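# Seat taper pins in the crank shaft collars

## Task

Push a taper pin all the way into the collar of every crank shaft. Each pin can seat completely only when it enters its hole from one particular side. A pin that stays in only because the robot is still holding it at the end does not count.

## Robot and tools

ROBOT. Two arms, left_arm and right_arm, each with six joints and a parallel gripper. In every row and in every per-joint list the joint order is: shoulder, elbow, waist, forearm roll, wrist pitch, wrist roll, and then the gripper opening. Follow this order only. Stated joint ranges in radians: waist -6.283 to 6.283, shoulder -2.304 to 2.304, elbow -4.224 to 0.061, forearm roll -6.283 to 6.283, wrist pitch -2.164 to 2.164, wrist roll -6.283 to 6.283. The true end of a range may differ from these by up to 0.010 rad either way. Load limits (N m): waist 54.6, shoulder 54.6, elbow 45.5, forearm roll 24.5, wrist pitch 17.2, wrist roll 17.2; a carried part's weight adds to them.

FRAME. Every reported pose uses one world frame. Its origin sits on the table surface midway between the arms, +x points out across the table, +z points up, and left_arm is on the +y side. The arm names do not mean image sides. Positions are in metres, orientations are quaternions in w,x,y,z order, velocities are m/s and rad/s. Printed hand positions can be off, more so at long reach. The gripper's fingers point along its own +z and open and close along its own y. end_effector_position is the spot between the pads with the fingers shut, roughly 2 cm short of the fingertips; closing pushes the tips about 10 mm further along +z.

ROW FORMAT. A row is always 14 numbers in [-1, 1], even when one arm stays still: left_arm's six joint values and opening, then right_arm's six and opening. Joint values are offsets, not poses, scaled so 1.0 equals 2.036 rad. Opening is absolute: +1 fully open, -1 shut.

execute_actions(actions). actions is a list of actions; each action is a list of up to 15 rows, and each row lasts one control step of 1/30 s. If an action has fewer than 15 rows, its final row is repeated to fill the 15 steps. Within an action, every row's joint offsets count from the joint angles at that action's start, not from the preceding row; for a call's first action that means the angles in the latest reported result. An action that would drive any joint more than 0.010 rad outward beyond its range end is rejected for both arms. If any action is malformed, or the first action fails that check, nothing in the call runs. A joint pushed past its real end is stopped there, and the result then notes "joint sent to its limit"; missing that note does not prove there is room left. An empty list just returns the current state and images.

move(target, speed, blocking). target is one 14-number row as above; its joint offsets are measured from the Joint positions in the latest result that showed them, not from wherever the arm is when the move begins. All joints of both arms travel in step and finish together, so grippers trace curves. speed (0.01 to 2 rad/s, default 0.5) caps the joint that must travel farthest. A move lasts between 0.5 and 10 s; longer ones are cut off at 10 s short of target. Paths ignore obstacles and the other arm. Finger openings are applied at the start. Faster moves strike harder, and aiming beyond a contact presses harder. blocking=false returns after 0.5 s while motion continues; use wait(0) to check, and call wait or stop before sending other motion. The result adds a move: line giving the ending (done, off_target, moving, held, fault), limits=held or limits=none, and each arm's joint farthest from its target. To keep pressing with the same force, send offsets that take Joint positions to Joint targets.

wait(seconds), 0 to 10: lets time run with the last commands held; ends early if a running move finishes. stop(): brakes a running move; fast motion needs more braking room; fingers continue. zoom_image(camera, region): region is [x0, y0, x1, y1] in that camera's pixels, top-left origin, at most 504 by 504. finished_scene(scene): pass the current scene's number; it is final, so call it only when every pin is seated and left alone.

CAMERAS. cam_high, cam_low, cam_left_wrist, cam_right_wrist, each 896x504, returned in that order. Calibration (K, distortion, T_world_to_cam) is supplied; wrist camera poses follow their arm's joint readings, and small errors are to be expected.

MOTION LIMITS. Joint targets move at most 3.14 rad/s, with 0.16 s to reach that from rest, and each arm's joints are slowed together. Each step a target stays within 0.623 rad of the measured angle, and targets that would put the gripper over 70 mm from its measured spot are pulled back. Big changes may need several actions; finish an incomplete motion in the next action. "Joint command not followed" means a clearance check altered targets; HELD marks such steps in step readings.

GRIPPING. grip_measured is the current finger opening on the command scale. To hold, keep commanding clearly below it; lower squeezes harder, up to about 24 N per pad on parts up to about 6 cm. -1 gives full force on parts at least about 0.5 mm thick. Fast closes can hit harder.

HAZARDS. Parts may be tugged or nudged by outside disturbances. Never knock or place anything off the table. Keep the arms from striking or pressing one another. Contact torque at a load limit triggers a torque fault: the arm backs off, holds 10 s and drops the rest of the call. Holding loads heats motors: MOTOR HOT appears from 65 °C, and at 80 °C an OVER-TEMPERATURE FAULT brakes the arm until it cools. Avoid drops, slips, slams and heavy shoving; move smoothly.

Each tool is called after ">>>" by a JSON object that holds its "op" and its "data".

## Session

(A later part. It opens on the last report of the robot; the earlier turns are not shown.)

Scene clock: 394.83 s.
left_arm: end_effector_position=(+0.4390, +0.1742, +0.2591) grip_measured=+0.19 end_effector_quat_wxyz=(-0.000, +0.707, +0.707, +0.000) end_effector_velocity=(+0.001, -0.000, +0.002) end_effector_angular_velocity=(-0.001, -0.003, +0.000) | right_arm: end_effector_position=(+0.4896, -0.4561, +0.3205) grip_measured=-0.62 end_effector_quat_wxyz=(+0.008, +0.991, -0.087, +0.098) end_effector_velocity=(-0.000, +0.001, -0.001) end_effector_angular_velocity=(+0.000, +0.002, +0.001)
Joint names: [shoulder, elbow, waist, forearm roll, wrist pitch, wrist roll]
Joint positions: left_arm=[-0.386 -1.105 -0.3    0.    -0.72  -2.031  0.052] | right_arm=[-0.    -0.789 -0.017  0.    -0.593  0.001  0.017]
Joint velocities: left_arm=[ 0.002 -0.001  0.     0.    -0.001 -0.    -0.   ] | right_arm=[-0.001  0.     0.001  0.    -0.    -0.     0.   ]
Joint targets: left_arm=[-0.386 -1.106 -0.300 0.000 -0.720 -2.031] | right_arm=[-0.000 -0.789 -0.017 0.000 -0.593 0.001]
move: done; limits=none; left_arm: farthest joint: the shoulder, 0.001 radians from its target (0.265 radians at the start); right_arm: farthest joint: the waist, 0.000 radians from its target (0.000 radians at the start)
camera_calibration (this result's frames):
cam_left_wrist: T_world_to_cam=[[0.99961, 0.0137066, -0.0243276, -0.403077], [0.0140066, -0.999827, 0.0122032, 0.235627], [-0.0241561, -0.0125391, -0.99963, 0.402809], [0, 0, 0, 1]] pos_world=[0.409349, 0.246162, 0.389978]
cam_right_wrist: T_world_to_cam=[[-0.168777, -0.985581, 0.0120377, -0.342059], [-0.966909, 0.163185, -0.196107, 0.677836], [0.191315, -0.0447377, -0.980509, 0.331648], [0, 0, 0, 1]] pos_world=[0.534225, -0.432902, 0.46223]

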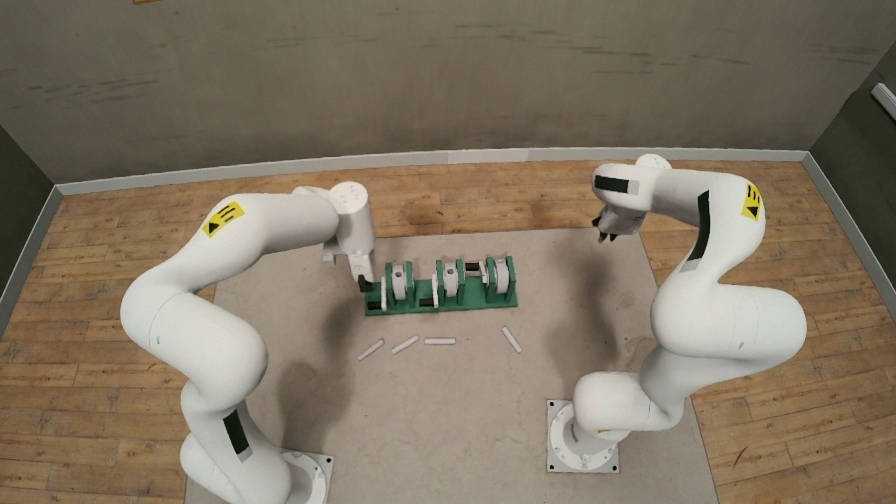

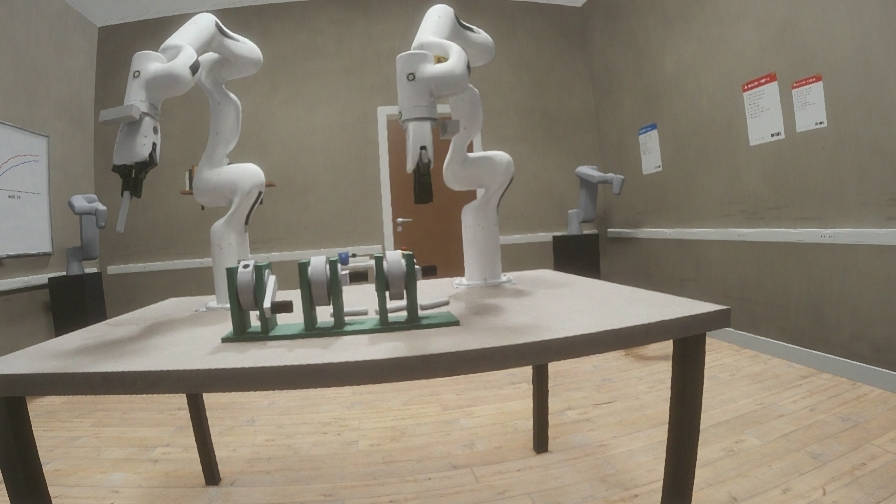

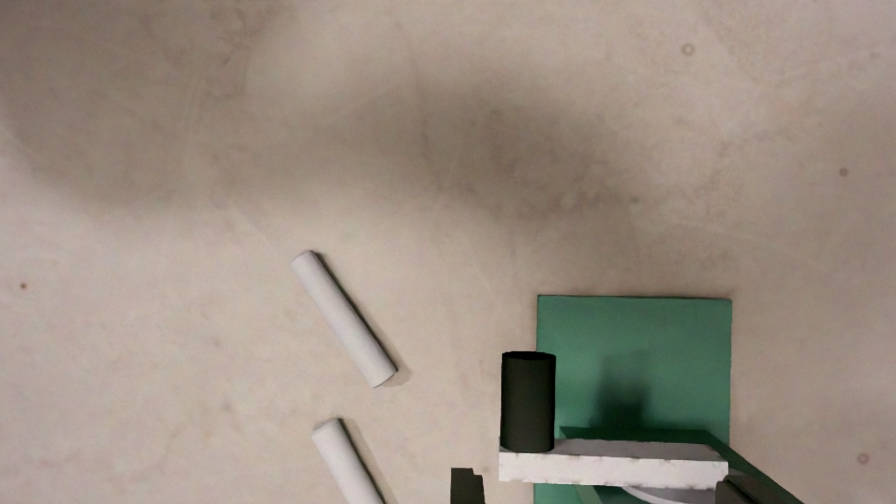

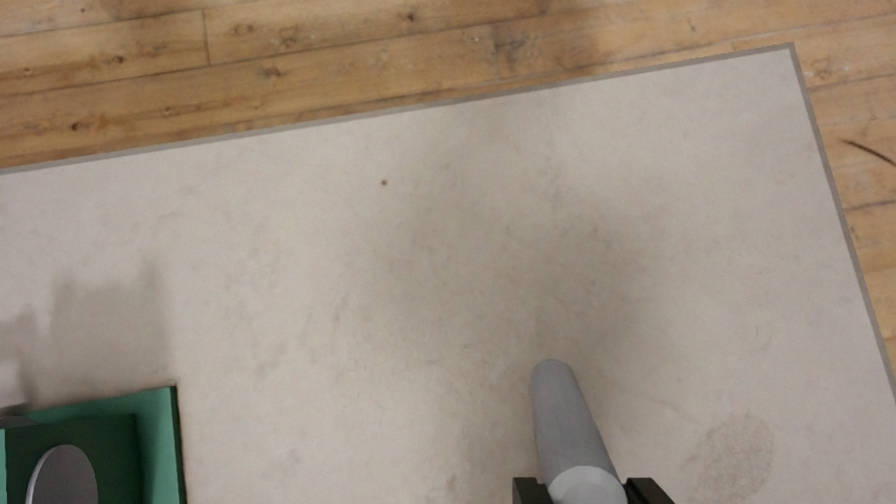

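>>> {"op": "move", "data": {"target": [0.337,0.395,-0.115,0,0.476,0.997,0.2,-0.15,-0.239,0.3865,0,-0.257,0,-1], "speed": 0.6}}

>>> {"op": "move", "data": {"target": [0,0,0,0,0,0,0.2,-0.0975,0,0,0,0.1,0,-1], "speed": 0.15}}

Scene clock: 419.73 s.
left_arm: end_effector_position=(+0.2879, +0.1368, +0.3088) grip_measured=+0.19 end_effector_quat_wxyz=(+0.141, +0.857, -0.309, +0.388) end_effector_velocity=(-0.001, -0.000, -0.001) end_effector_angular_velocity=(+0.001, +0.001, -0.001) | right_arm: end_effector_position=(+0.4644, -0.0795, +0.3771) grip_measured=-0.62 end_effector_quat_wxyz=(+0.022, +0.951, +0.300, -0.069) end_effector_velocity=(-0.000, +0.001, -0.001) end_effector_angular_velocity=(-0.001, +0.002, +0.002)
Joint names: [shoulder, elbow, waist, forearm roll, wrist pitch, wrist roll]
Joint positions: left_arm=[ 0.3   -0.301 -0.534  0.     0.249 -0.001  0.052] | right_arm=[-0.305 -1.276  0.769  0.    -1.116  0.001  0.017]
Joint velocities: left_arm=[ 0.     0.001 -0.001 -0.001  0.     0.001 -0.   ] | right_arm=[-0.003 -0.001  0.002  0.    -0.    -0.     0.   ]
Joint targets: left_arm=[0.300 -0.301 -0.534 0.000 0.249 -0.001] | right_arm=[-0.305 -1.276 0.770 0.000 -1.116 0.001]
move: done; limits=none; left_arm: farthest joint: the elbow, 0.001 radians from its target (0.805 radians at the start); right_arm: farthest joint: the waist, 0.000 radians from its target (0.787 radians at the start)
camera_calibration (this result's frames):
cam_left_wrist: T_world_to_cam=[[-0.618137, -0.786058, -0.00431688, 0.318641], [-0.524311, 0.416385, -0.74278, 0.394111], [0.585666, -0.456877, -0.669522, 0.231667], [0, 0, 0, 1]] pos_world=[0.267921, 0.192212, 0.449219]
cam_right_wrist: T_world_to_cam=[[0.581644, -0.813382, 0.0100272, -0.30981], [-0.805775, -0.574428, 0.144083, 0.341343], [-0.111435, -0.0918846, -0.989515, 0.549014], [0, 0, 0, 1]] pos_world=[0.516424, -0.00547062, 0.497182]

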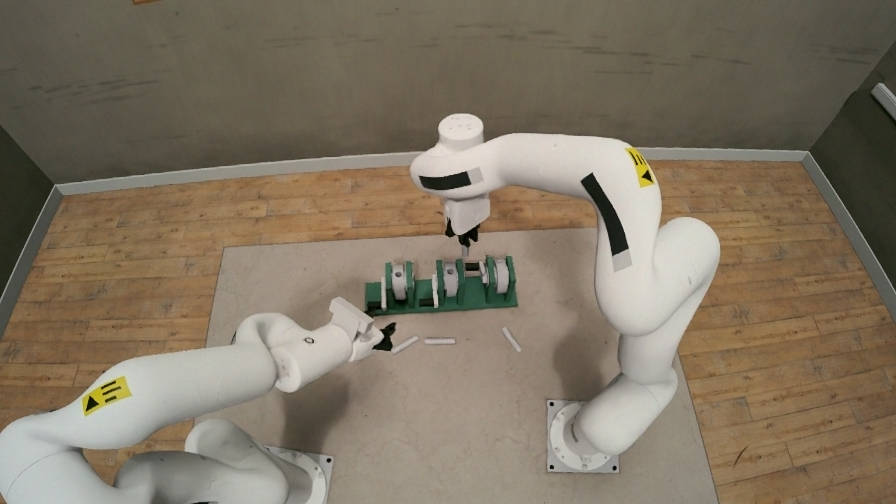

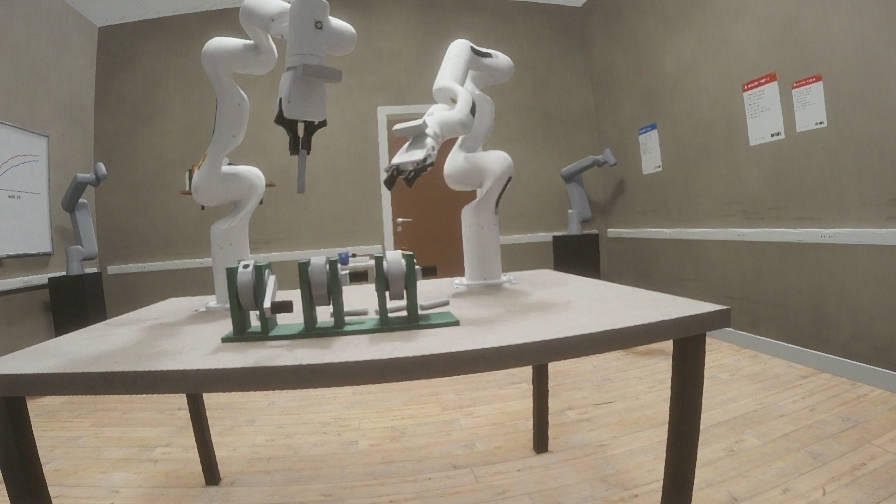

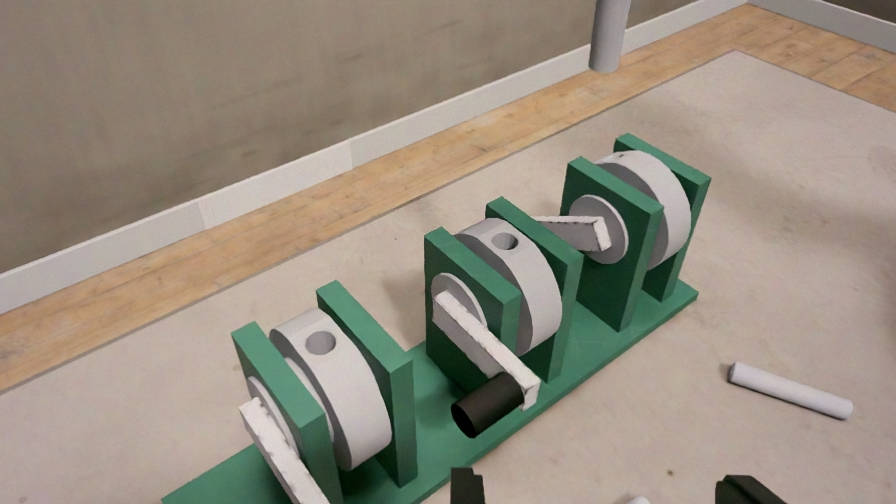

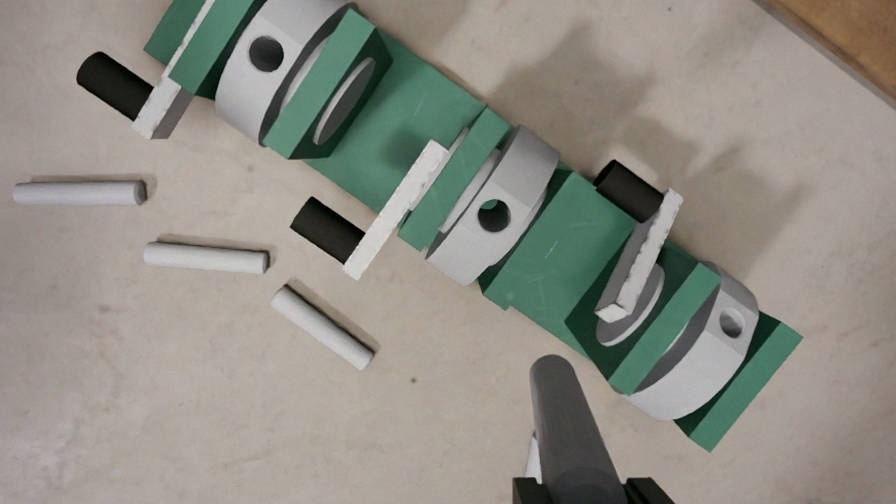

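Scene clock: 421.43 s.
left_arm: end_effector_position=(+0.2879, +0.1368, +0.3088) grip_measured=+0.19 end_effector_quat_wxyz=(+0.141, +0.857, -0.309, +0.388) end_effector_velocity=(-0.000, +0.000, -0.001) end_effector_angular_velocity=(+0.002, +0.002, -0.000) | right_arm: end_effector_position=(+0.4977, -0.0560, +0.2630) grip_measured=-0.62 end_effector_quat_wxyz=(+0.021, +0.951, +0.300, -0.067) end_effector_velocity=(-0.000, -0.001, -0.000) end_effector_angular_velocity=(-0.001, +0.001, -0.002)
Joint names: [shoulder, elbow, waist, forearm roll, wrist pitch, wrist roll]
Joint positions: left_arm=[ 0.3   -0.301 -0.534  0.     0.249 -0.001  0.052] | right_arm=[-0.504 -1.276  0.769  0.    -0.913  0.001  0.017]
Joint velocities: left_arm=[-0.001 -0.    -0.001 -0.    -0.002  0.     0.   ] | right_arm=[-0.     0.001 -0.001 -0.    -0.     0.001 -0.   ]
Joint targets: left_arm=[0.300 -0.301 -0.534 0.000 0.249 -0.001] | right_arm=[-0.504 -1.276 0.769 0.000 -0.912 0.001]
move: done; limits=none; left_arm: farthest joint: the waist, 0.000 radians from its target (0.000 radians at the start); right_arm: farthest joint: the waist, 0.000 radians from its target (0.000 radians at the start)
camera_calibration (this result's frames):
cam_left_wrist: T_world_to_cam=[[-0.618137, -0.786058, -0.00431697, 0.318641], [-0.524311, 0.416385, -0.74278, 0.394111], [0.585666, -0.456877, -0.669522, 0.231667], [0, 0, 0, 1]] pos_world=[0.267921, 0.192212, 0.449219]
cam_right_wrist: T_world_to_cam=[[0.581593, -0.813417, 0.0100722, -0.308969], [-0.806414, -0.574869, 0.138643, 0.3998], [-0.106984, -0.088756, -0.990291, 0.440163], [0, 0, 0, 1]] pos_world=[0.549189, 0.0175788, 0.383573]

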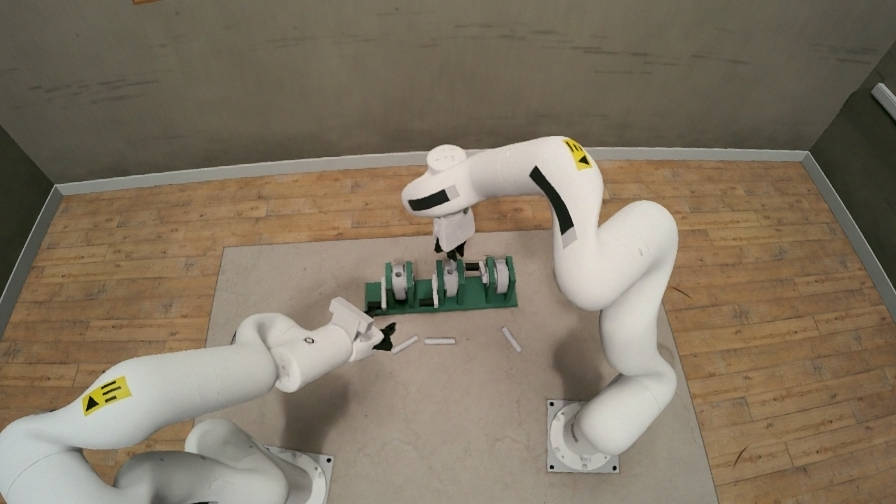

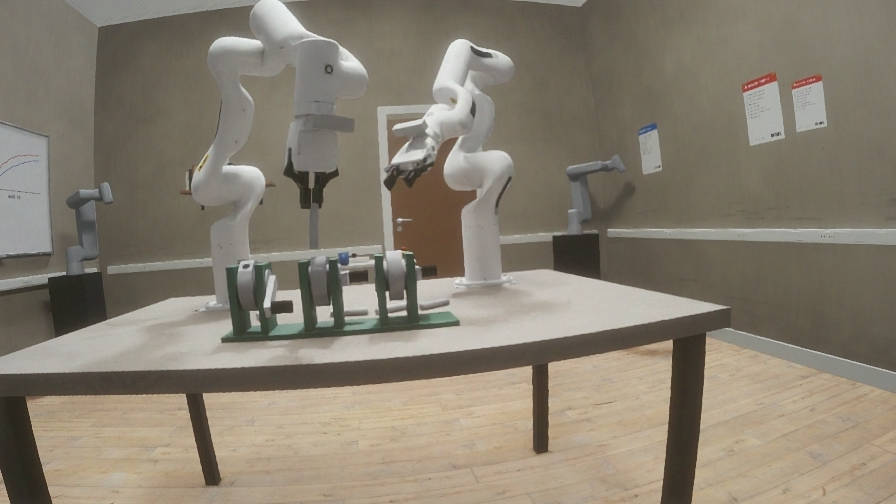

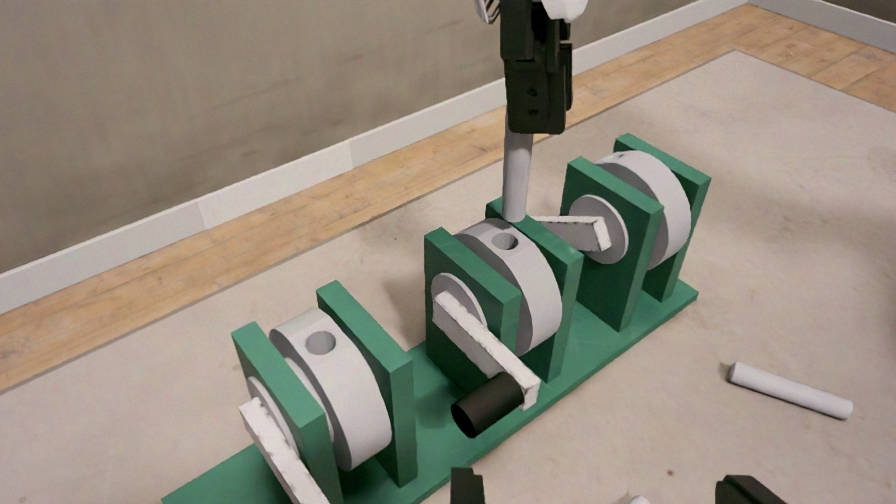

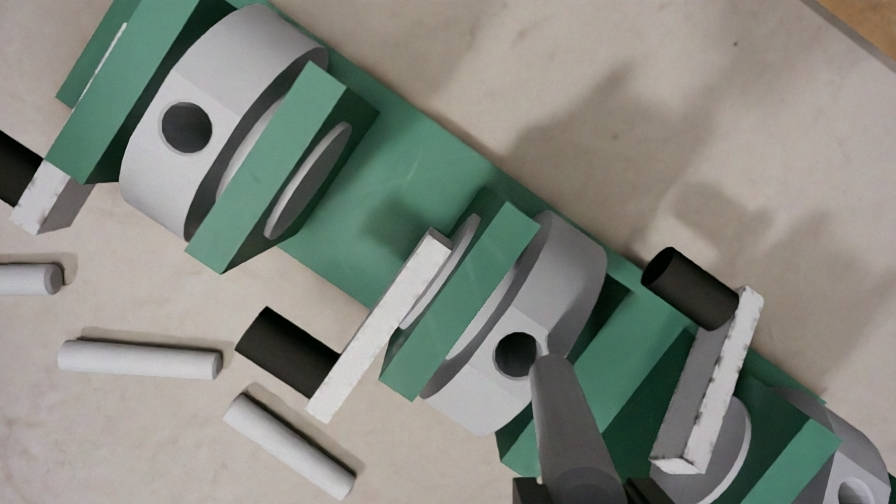

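>>> {"op": "move", "data": {"target": [0,0,0,0,0,0,0.2,-0.0095,0.0006,0.0052,0,0.0101,0,-1], "speed": 0.05}}

>>> {"op": "zoom_image", "data": {"camera": "cam_left_wrist", "region": [440, 140, 580, 280]}}

>>> {"op": "zoom_image", "data": {"camera": "cam_right_wrist", "region": [460, 300, 640, 480]}}

Scene clock: 434.37 s.
left_arm: end_effector_position=(+0.2879, +0.1368, +0.3088) grip_measured=+0.19 end_effector_quat_wxyz=(+0.141, +0.857, -0.309, +0.388) end_effector_velocity=(+0.000, -0.000, +0.000) end_effector_angular_velocity=(-0.001, -0.001, +0.000) | right_arm: end_effector_position=(+0.4962, -0.0499, +0.2511) grip_measured=-0.62 end_effector_quat_wxyz=(+0.022, +0.950, +0.305, -0.067) end_effector_velocity=(+0.000, +0.001, +0.000) end_effector_angular_velocity=(+0.001, -0.001, -0.000)
Joint names: [shoulder, elbow, waist, forearm roll, wrist pitch, wrist roll]
Joint positions: left_arm=[ 0.3   -0.301 -0.534  0.     0.249 -0.001  0.052] | right_arm=[-0.523 -1.275  0.78   0.    -0.892  0.001  0.017]
Joint velocities: left_arm=[-0.    -0.     0.     0.     0.001 -0.     0.   ] | right_arm=[ 0.    -0.001  0.     0.     0.001  0.     0.   ]
Joint targets: left_arm=[0.300 -0.301 -0.534 0.000 0.249 -0.001] | right_arm=[-0.523 -1.275 0.780 0.000 -0.892 0.001]
move: done; limits=none; left_arm: farthest joint: the waist, 0.000 radians from its target (0.000 radians at the start); right_arm: farthest joint: the shoulder, 0.001 radians from its target (0.019 radians at the start)
camera_calibration (this result's frames):
cam_left_wrist: T_world_to_cam=[[-0.618137, -0.786058, -0.00431709, 0.318641], [-0.524311, 0.416385, -0.74278, 0.394111], [0.585666, -0.456877, -0.669522, 0.231667], [0, 0, 0, 1]] pos_world=[0.267921, 0.192212, 0.449219]
cam_right_wrist: T_world_to_cam=[[0.590138, -0.80724, 0.0100746, -0.306884], [-0.800319, -0.58335, 0.138537, 0.400399], [-0.105956, -0.0898188, -0.990306, 0.4282], [0, 0, 0, 1]] pos_world=[0.546921, 0.0243041, 0.371671]

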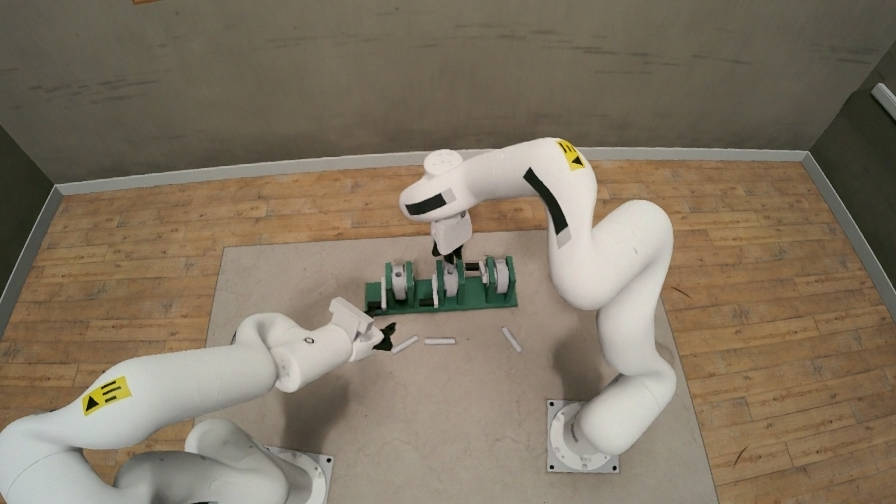

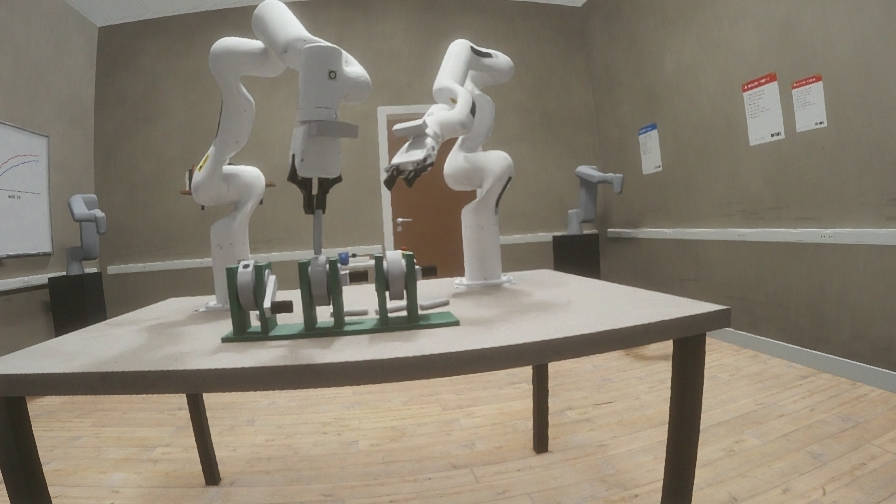

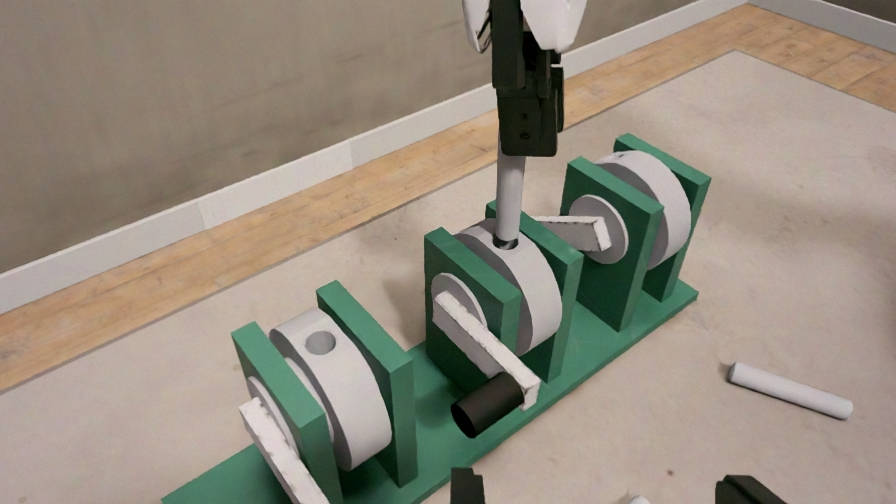

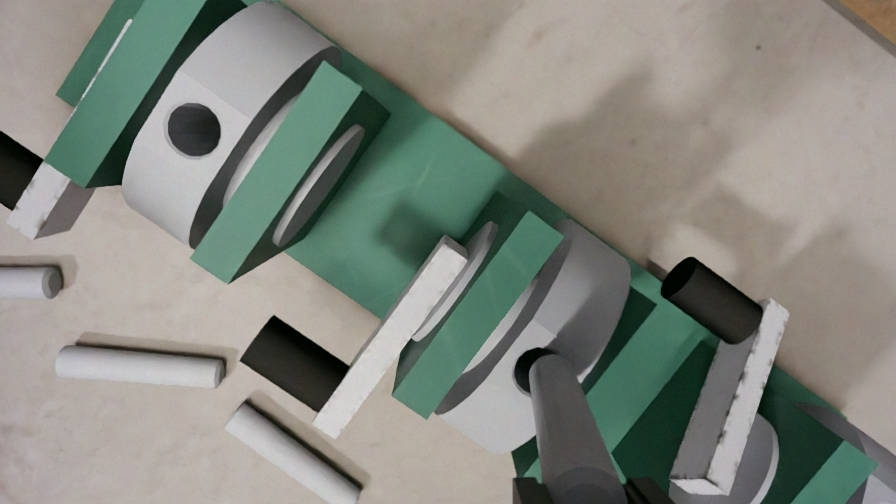

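Region (440, 140, 580, 280) of cam_left_wrist's 896x504 image, scaled by 3.600, with more detail than that image has.

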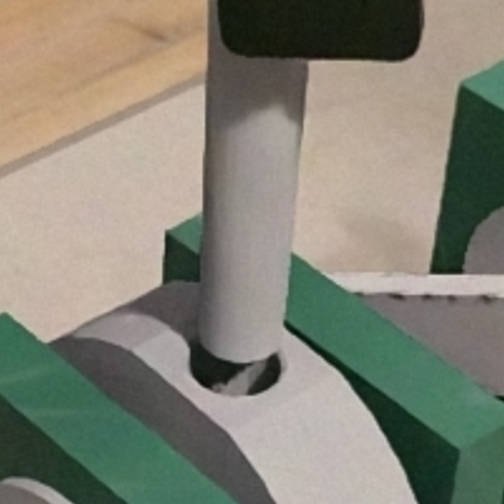

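Region (460, 300, 640, 480) of cam_right_wrist's 896x504 image, scaled by 2.800, with more detail than that image has.

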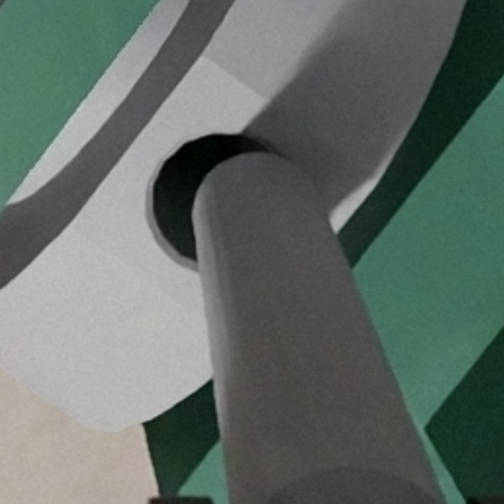

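>>> {"op": "move", "data": {"target": [0,0,0,0,0,0,0.2,-0.0017,0.0034,0.003,0,0.005,0,-1], "speed": 0.03}}

>>> {"op": "zoom_image", "data": {"camera": "cam_left_wrist", "region": [440, 140, 580, 280]}}

>>> {"op": "zoom_image", "data": {"camera": "cam_right_wrist", "region": [460, 300, 640, 480]}}

Scene clock: 446.63 s.
left_arm: end_effector_position=(+0.2879, +0.1368, +0.3088) grip_measured=+0.19 end_effector_quat_wxyz=(+0.141, +0.857, -0.309, +0.388) end_effector_velocity=(-0.000, +0.000, -0.000) end_effector_angular_velocity=(+0.001, +0.000, -0.000) | right_arm: end_effector_position=(+0.4934, -0.0477, +0.2463) grip_measured=-0.62 end_effector_quat_wxyz=(+0.022, +0.949, +0.308, -0.067) end_effector_velocity=(-0.000, +0.000, +0.001) end_effector_angular_velocity=(+0.001, -0.002, +0.001)
Joint names: [shoulder, elbow, waist, forearm roll, wrist pitch, wrist roll]
Joint positions: left_arm=[ 0.3   -0.301 -0.534  0.     0.249 -0.001  0.052] | right_arm=[-0.526 -1.268  0.786  0.    -0.882  0.001  0.017]
Joint velocities: left_arm=[-0.001  0.    -0.     0.     0.    -0.     0.   ] | right_arm=[ 0.002  0.001  0.    -0.     0.    -0.     0.   ]
Joint targets: left_arm=[0.300 -0.301 -0.534 0.000 0.249 -0.001] | right_arm=[-0.526 -1.268 0.786 0.000 -0.882 0.001]
move: done; limits=none; left_arm: farthest joint: the waist, 0.000 radians from its target (0.000 radians at the start); right_arm: farthest joint: the waist, 0.000 radians from its target (0.006 radians at the start)
camera_calibration (this result's frames):
cam_left_wrist: T_world_to_cam=[[-0.618138, -0.786058, -0.00431712, 0.318641], [-0.524311, 0.416385, -0.74278, 0.394111], [0.585666, -0.456876, -0.669522, 0.231667], [0, 0, 0, 1]] pos_world=[0.267921, 0.192212, 0.449219]
cam_right_wrist: T_world_to_cam=[[0.595042, -0.803632, 0.0100738, -0.305666], [-0.796733, -0.588195, 0.138721, 0.397977], [-0.105555, -0.0905709, -0.99028, 0.423099], [0, 0, 0, 1]] pos_world=[0.543626, 0.0267651, 0.366858]

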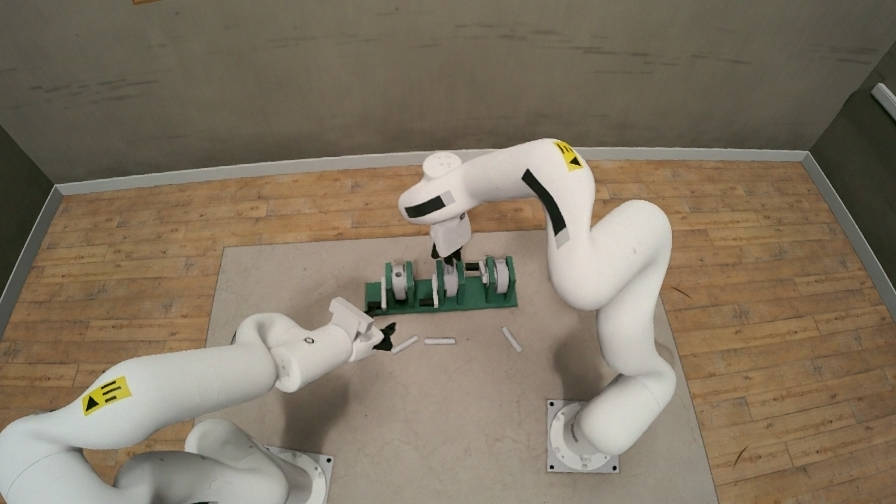

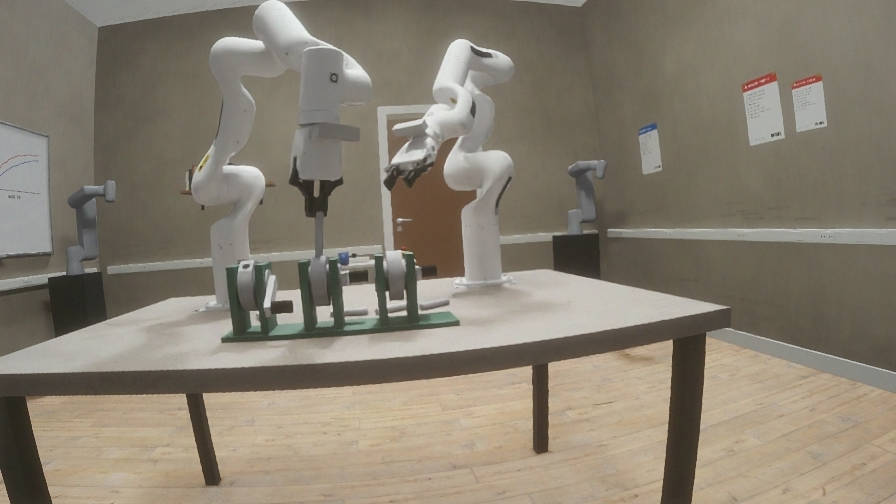

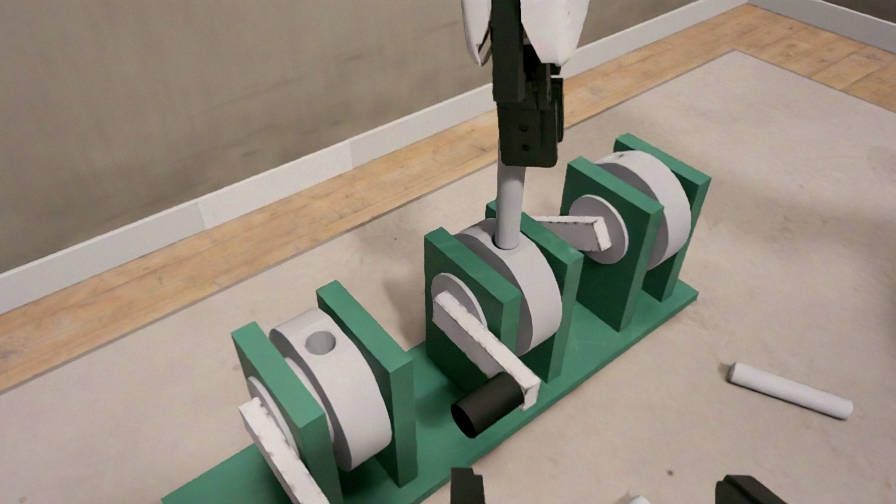

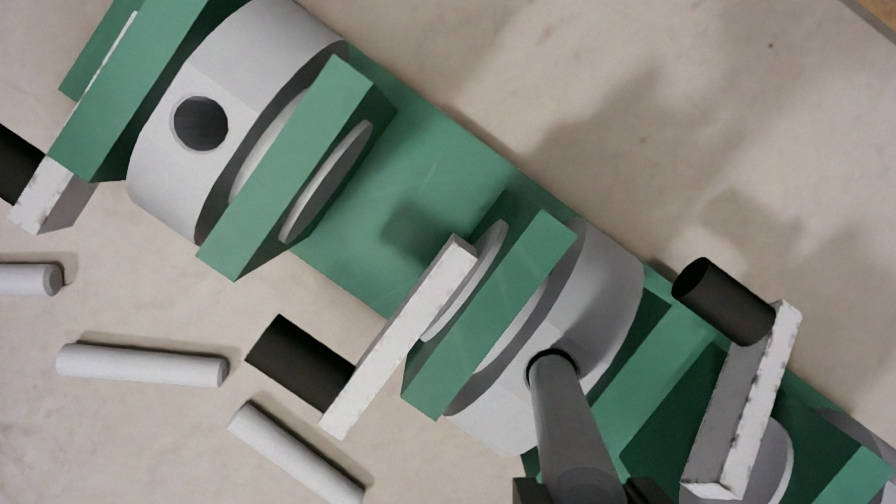

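Region (440, 140, 580, 280) of cam_left_wrist's 896x504 image, scaled by 3.600, with more detail than that image has.

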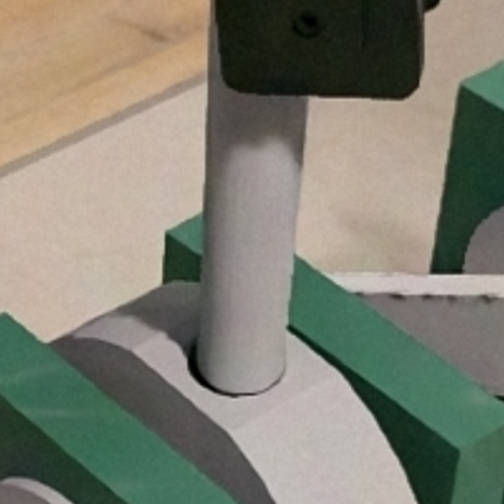

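Region (460, 300, 640, 480) of cam_right_wrist's 896x504 image, scaled by 2.800, with more detail than that image has.

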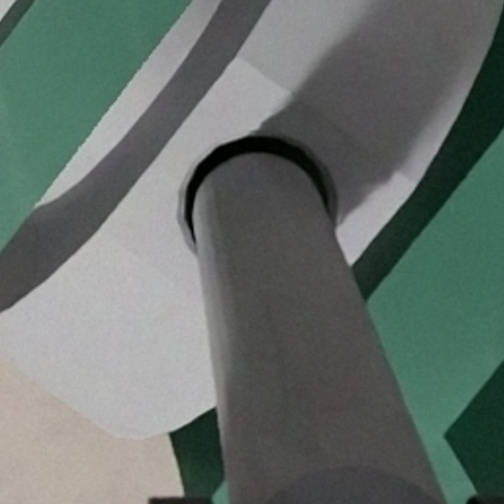

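>>> {"op": "move", "data": {"target": [0,0,0,0,0,0,0.2,-0.0195,0.008,0,0,0.0275,0,-1], "speed": 0.03}}

>>> {"op": "move", "data": {"target": [0,0,0,0,0,0,0.2,0,0,0,0,0,0,-0.2]}}

Scene clock: 456.30 s.
left_arm: end_effector_position=(+0.2879, +0.1368, +0.3088) grip_measured=+0.19 end_effector_quat_wxyz=(+0.141, +0.857, -0.309, +0.388) end_effector_velocity=(-0.000, -0.000, -0.000) end_effector_angular_velocity=(-0.000, -0.000, -0.001) | right_arm: end_effector_position=(+0.4938, -0.0476, +0.2161) grip_measured=-0.60 end_effector_quat_wxyz=(+0.022, +0.949, +0.308, -0.067) end_effector_velocity=(+0.001, +0.000, -0.000) end_effector_angular_velocity=(+0.001, -0.001, -0.001)
Joint names: [shoulder, elbow, waist, forearm roll, wrist pitch, wrist roll]
Joint positions: left_arm=[ 0.3   -0.301 -0.534  0.     0.249 -0.001  0.052] | right_arm=[-0.566 -1.251  0.786 -0.    -0.826  0.001  0.018]
Joint velocities: left_arm=[-0.001  0.    -0.001 -0.     0.001 -0.    -0.   ] | right_arm=[-0.001 -0.001 -0.001  0.001  0.002  0.     0.   ]
Joint targets: left_arm=[0.300 -0.301 -0.534 0.000 0.249 -0.001] | right_arm=[-0.566 -1.251 0.786 0.000 -0.826 0.001]
move: done; limits=none; left_arm: farthest joint: the waist, 0.000 radians from its target (0.000 radians at the start); right_arm: farthest joint: the elbow, 0.001 radians from its target (0.016 radians at the start)
camera_calibration (this result's frames):
cam_left_wrist: T_world_to_cam=[[-0.618138, -0.786058, -0.00431723, 0.318641], [-0.524311, 0.416385, -0.74278, 0.394111], [0.585666, -0.456876, -0.669522, 0.231667], [0, 0, 0, 1]] pos_world=[0.267921, 0.192212, 0.449219]
cam_right_wrist: T_world_to_cam=[[0.595004, -0.803658, 0.0101752, -0.305487], [-0.796678, -0.588069, 0.139566, 0.402371], [-0.10618, -0.0911486, -0.990161, 0.393568], [0, 0, 0, 1]] pos_world=[0.544115, 0.0269877, 0.336646]

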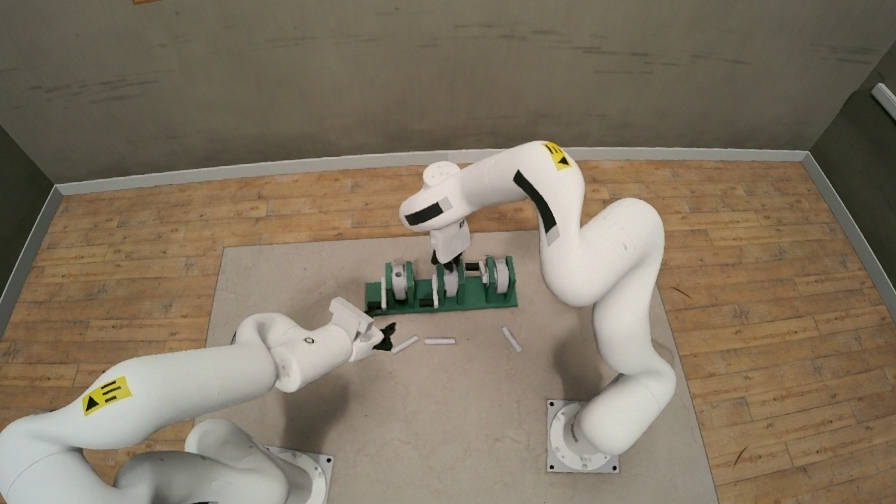

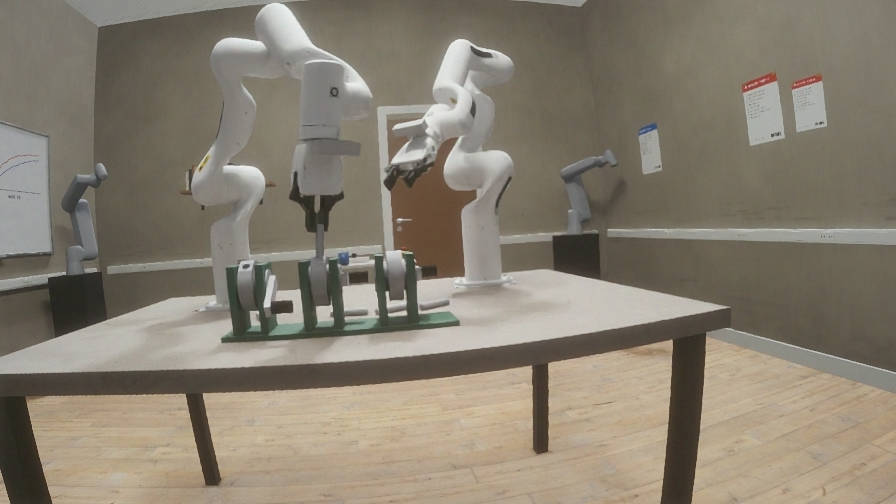

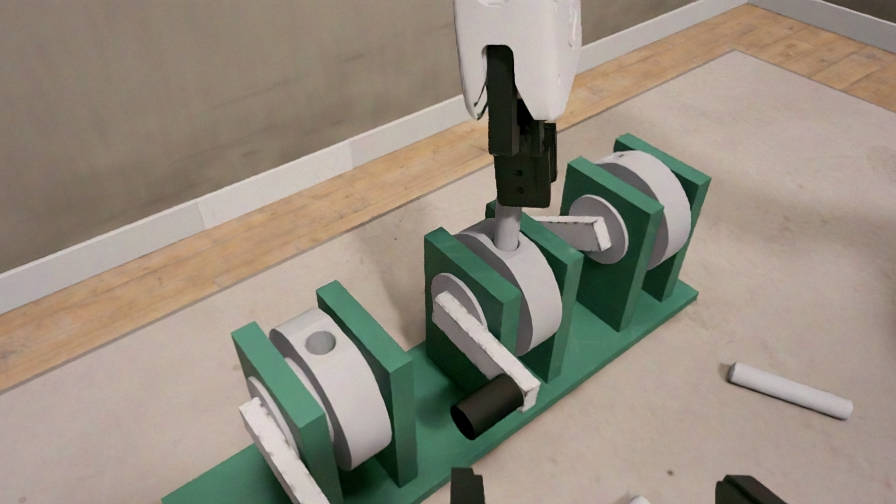

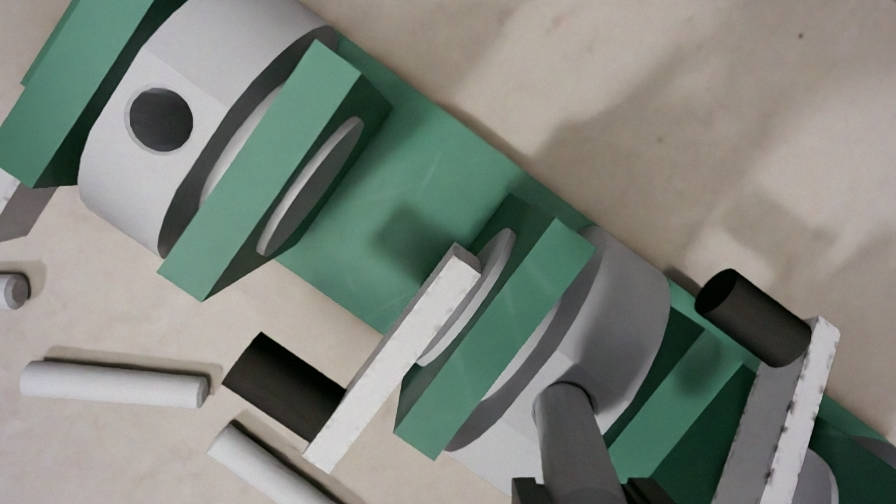

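Scene clock: 456.80 s.
left_arm: end_effector_position=(+0.2879, +0.1368, +0.3088) grip_measured=+0.19 end_effector_quat_wxyz=(+0.141, +0.857, -0.309, +0.388) end_effector_velocity=(-0.000, +0.000, +0.000) end_effector_angular_velocity=(+0.000, +0.001, +0.000) | right_arm: end_effector_position=(+0.4937, -0.0475, +0.2160) grip_measured=-0.21 end_effector_quat_wxyz=(+0.022, +0.949, +0.308, -0.067) end_effector_velocity=(+0.001, -0.000, +0.002) end_effector_angular_velocity=(+0.000, -0.002, -0.001)
Joint names: [shoulder, elbow, waist, forearm roll, wrist pitch, wrist roll]
Joint positions: left_arm=[ 0.3   -0.301 -0.534  0.     0.249 -0.001  0.052] | right_arm=[-0.566 -1.251  0.786 -0.    -0.826  0.001  0.035]
Joint velocities: left_arm=[ 0.001 -0.     0.     0.    -0.002 -0.     0.   ] | right_arm=[ 0.003 -0.002 -0.001 -0.001 -0.004  0.    -0.   ]
Joint targets: left_arm=[0.300 -0.301 -0.534 0.000 0.249 -0.001] | right_arm=[-0.566 -1.251 0.786 -0.000 -0.826 0.001]
move: done; limits=none; left_arm: farthest joint: the waist, 0.000 radians from its target (0.000 radians at the start); right_arm: farthest joint: the waist, 0.000 radians from its target (0.000 radians at the start)
camera_calibration (this result's frames):
cam_left_wrist: T_world_to_cam=[[-0.618138, -0.786058, -0.00431718, 0.318641], [-0.524311, 0.416385, -0.74278, 0.39411], [0.585666, -0.456876, -0.669522, 0.231667], [0, 0, 0, 1]] pos_world=[0.267921, 0.192212, 0.449219]
cam_right_wrist: T_world_to_cam=[[0.59503, -0.80364, 0.0101125, -0.30542], [-0.796662, -0.588108, 0.139495, 0.402397], [-0.106156, -0.0910598, -0.990171, 0.393395], [0, 0, 0, 1]] pos_world=[0.54407, 0.0270279, 0.336484]

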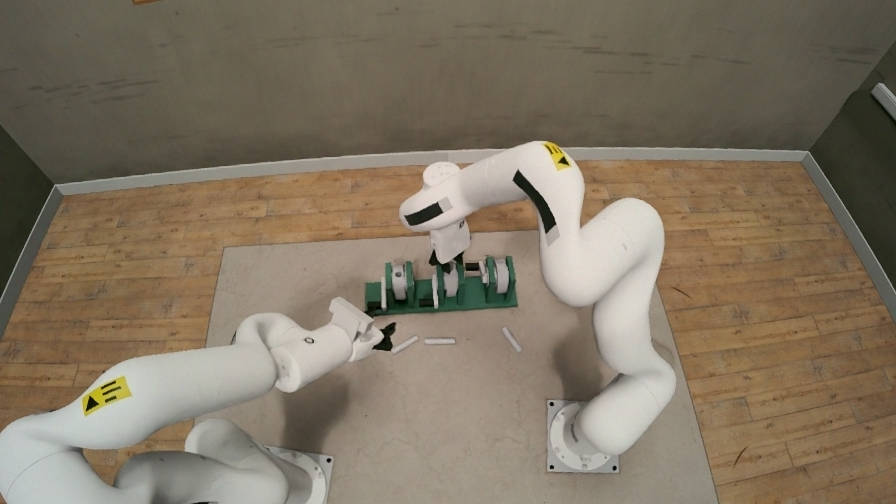

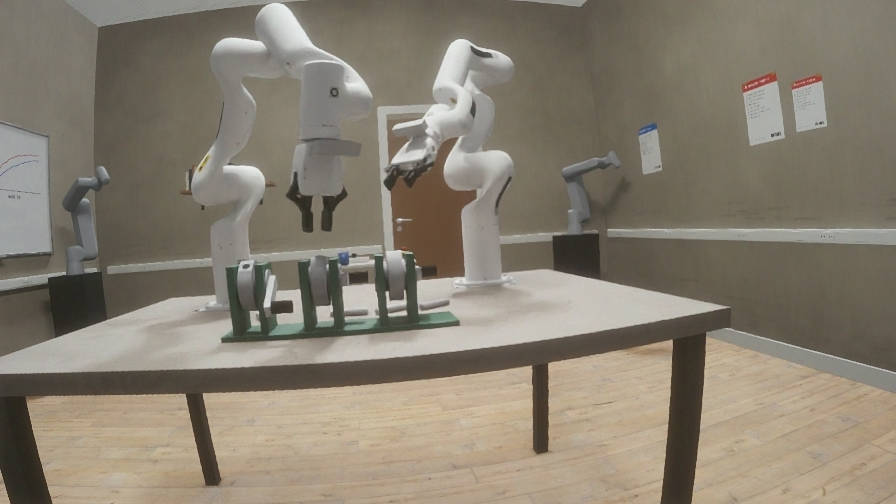

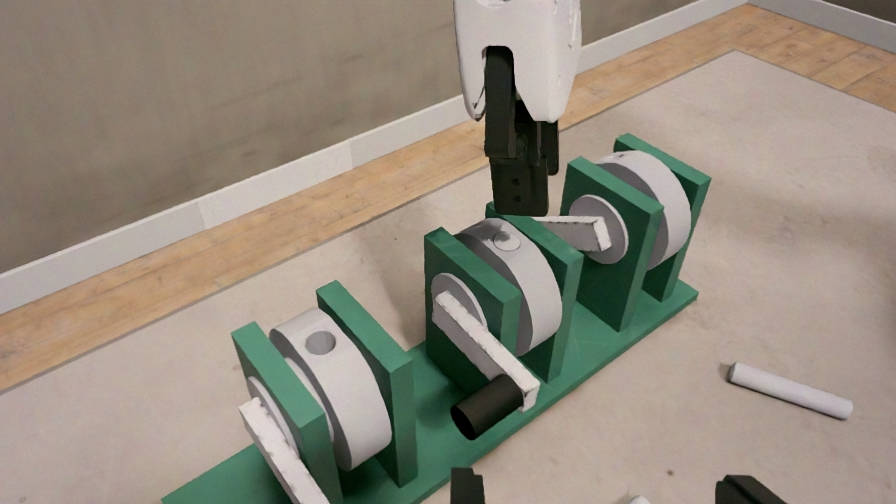

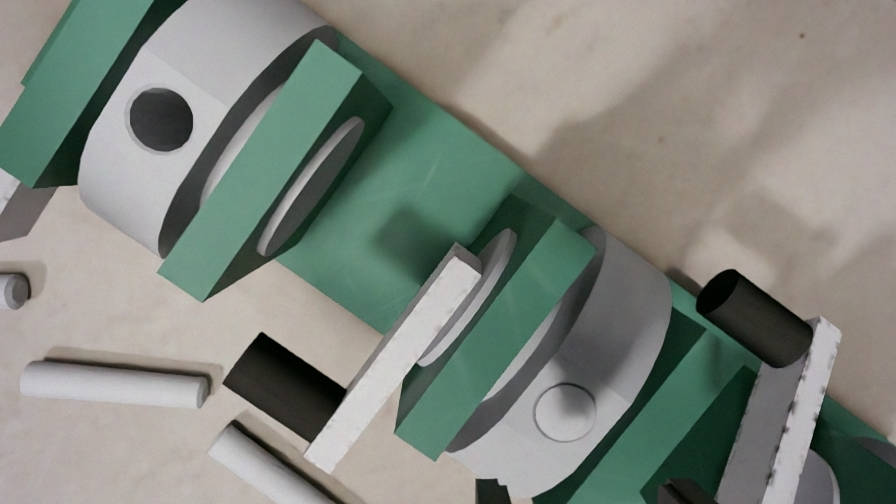

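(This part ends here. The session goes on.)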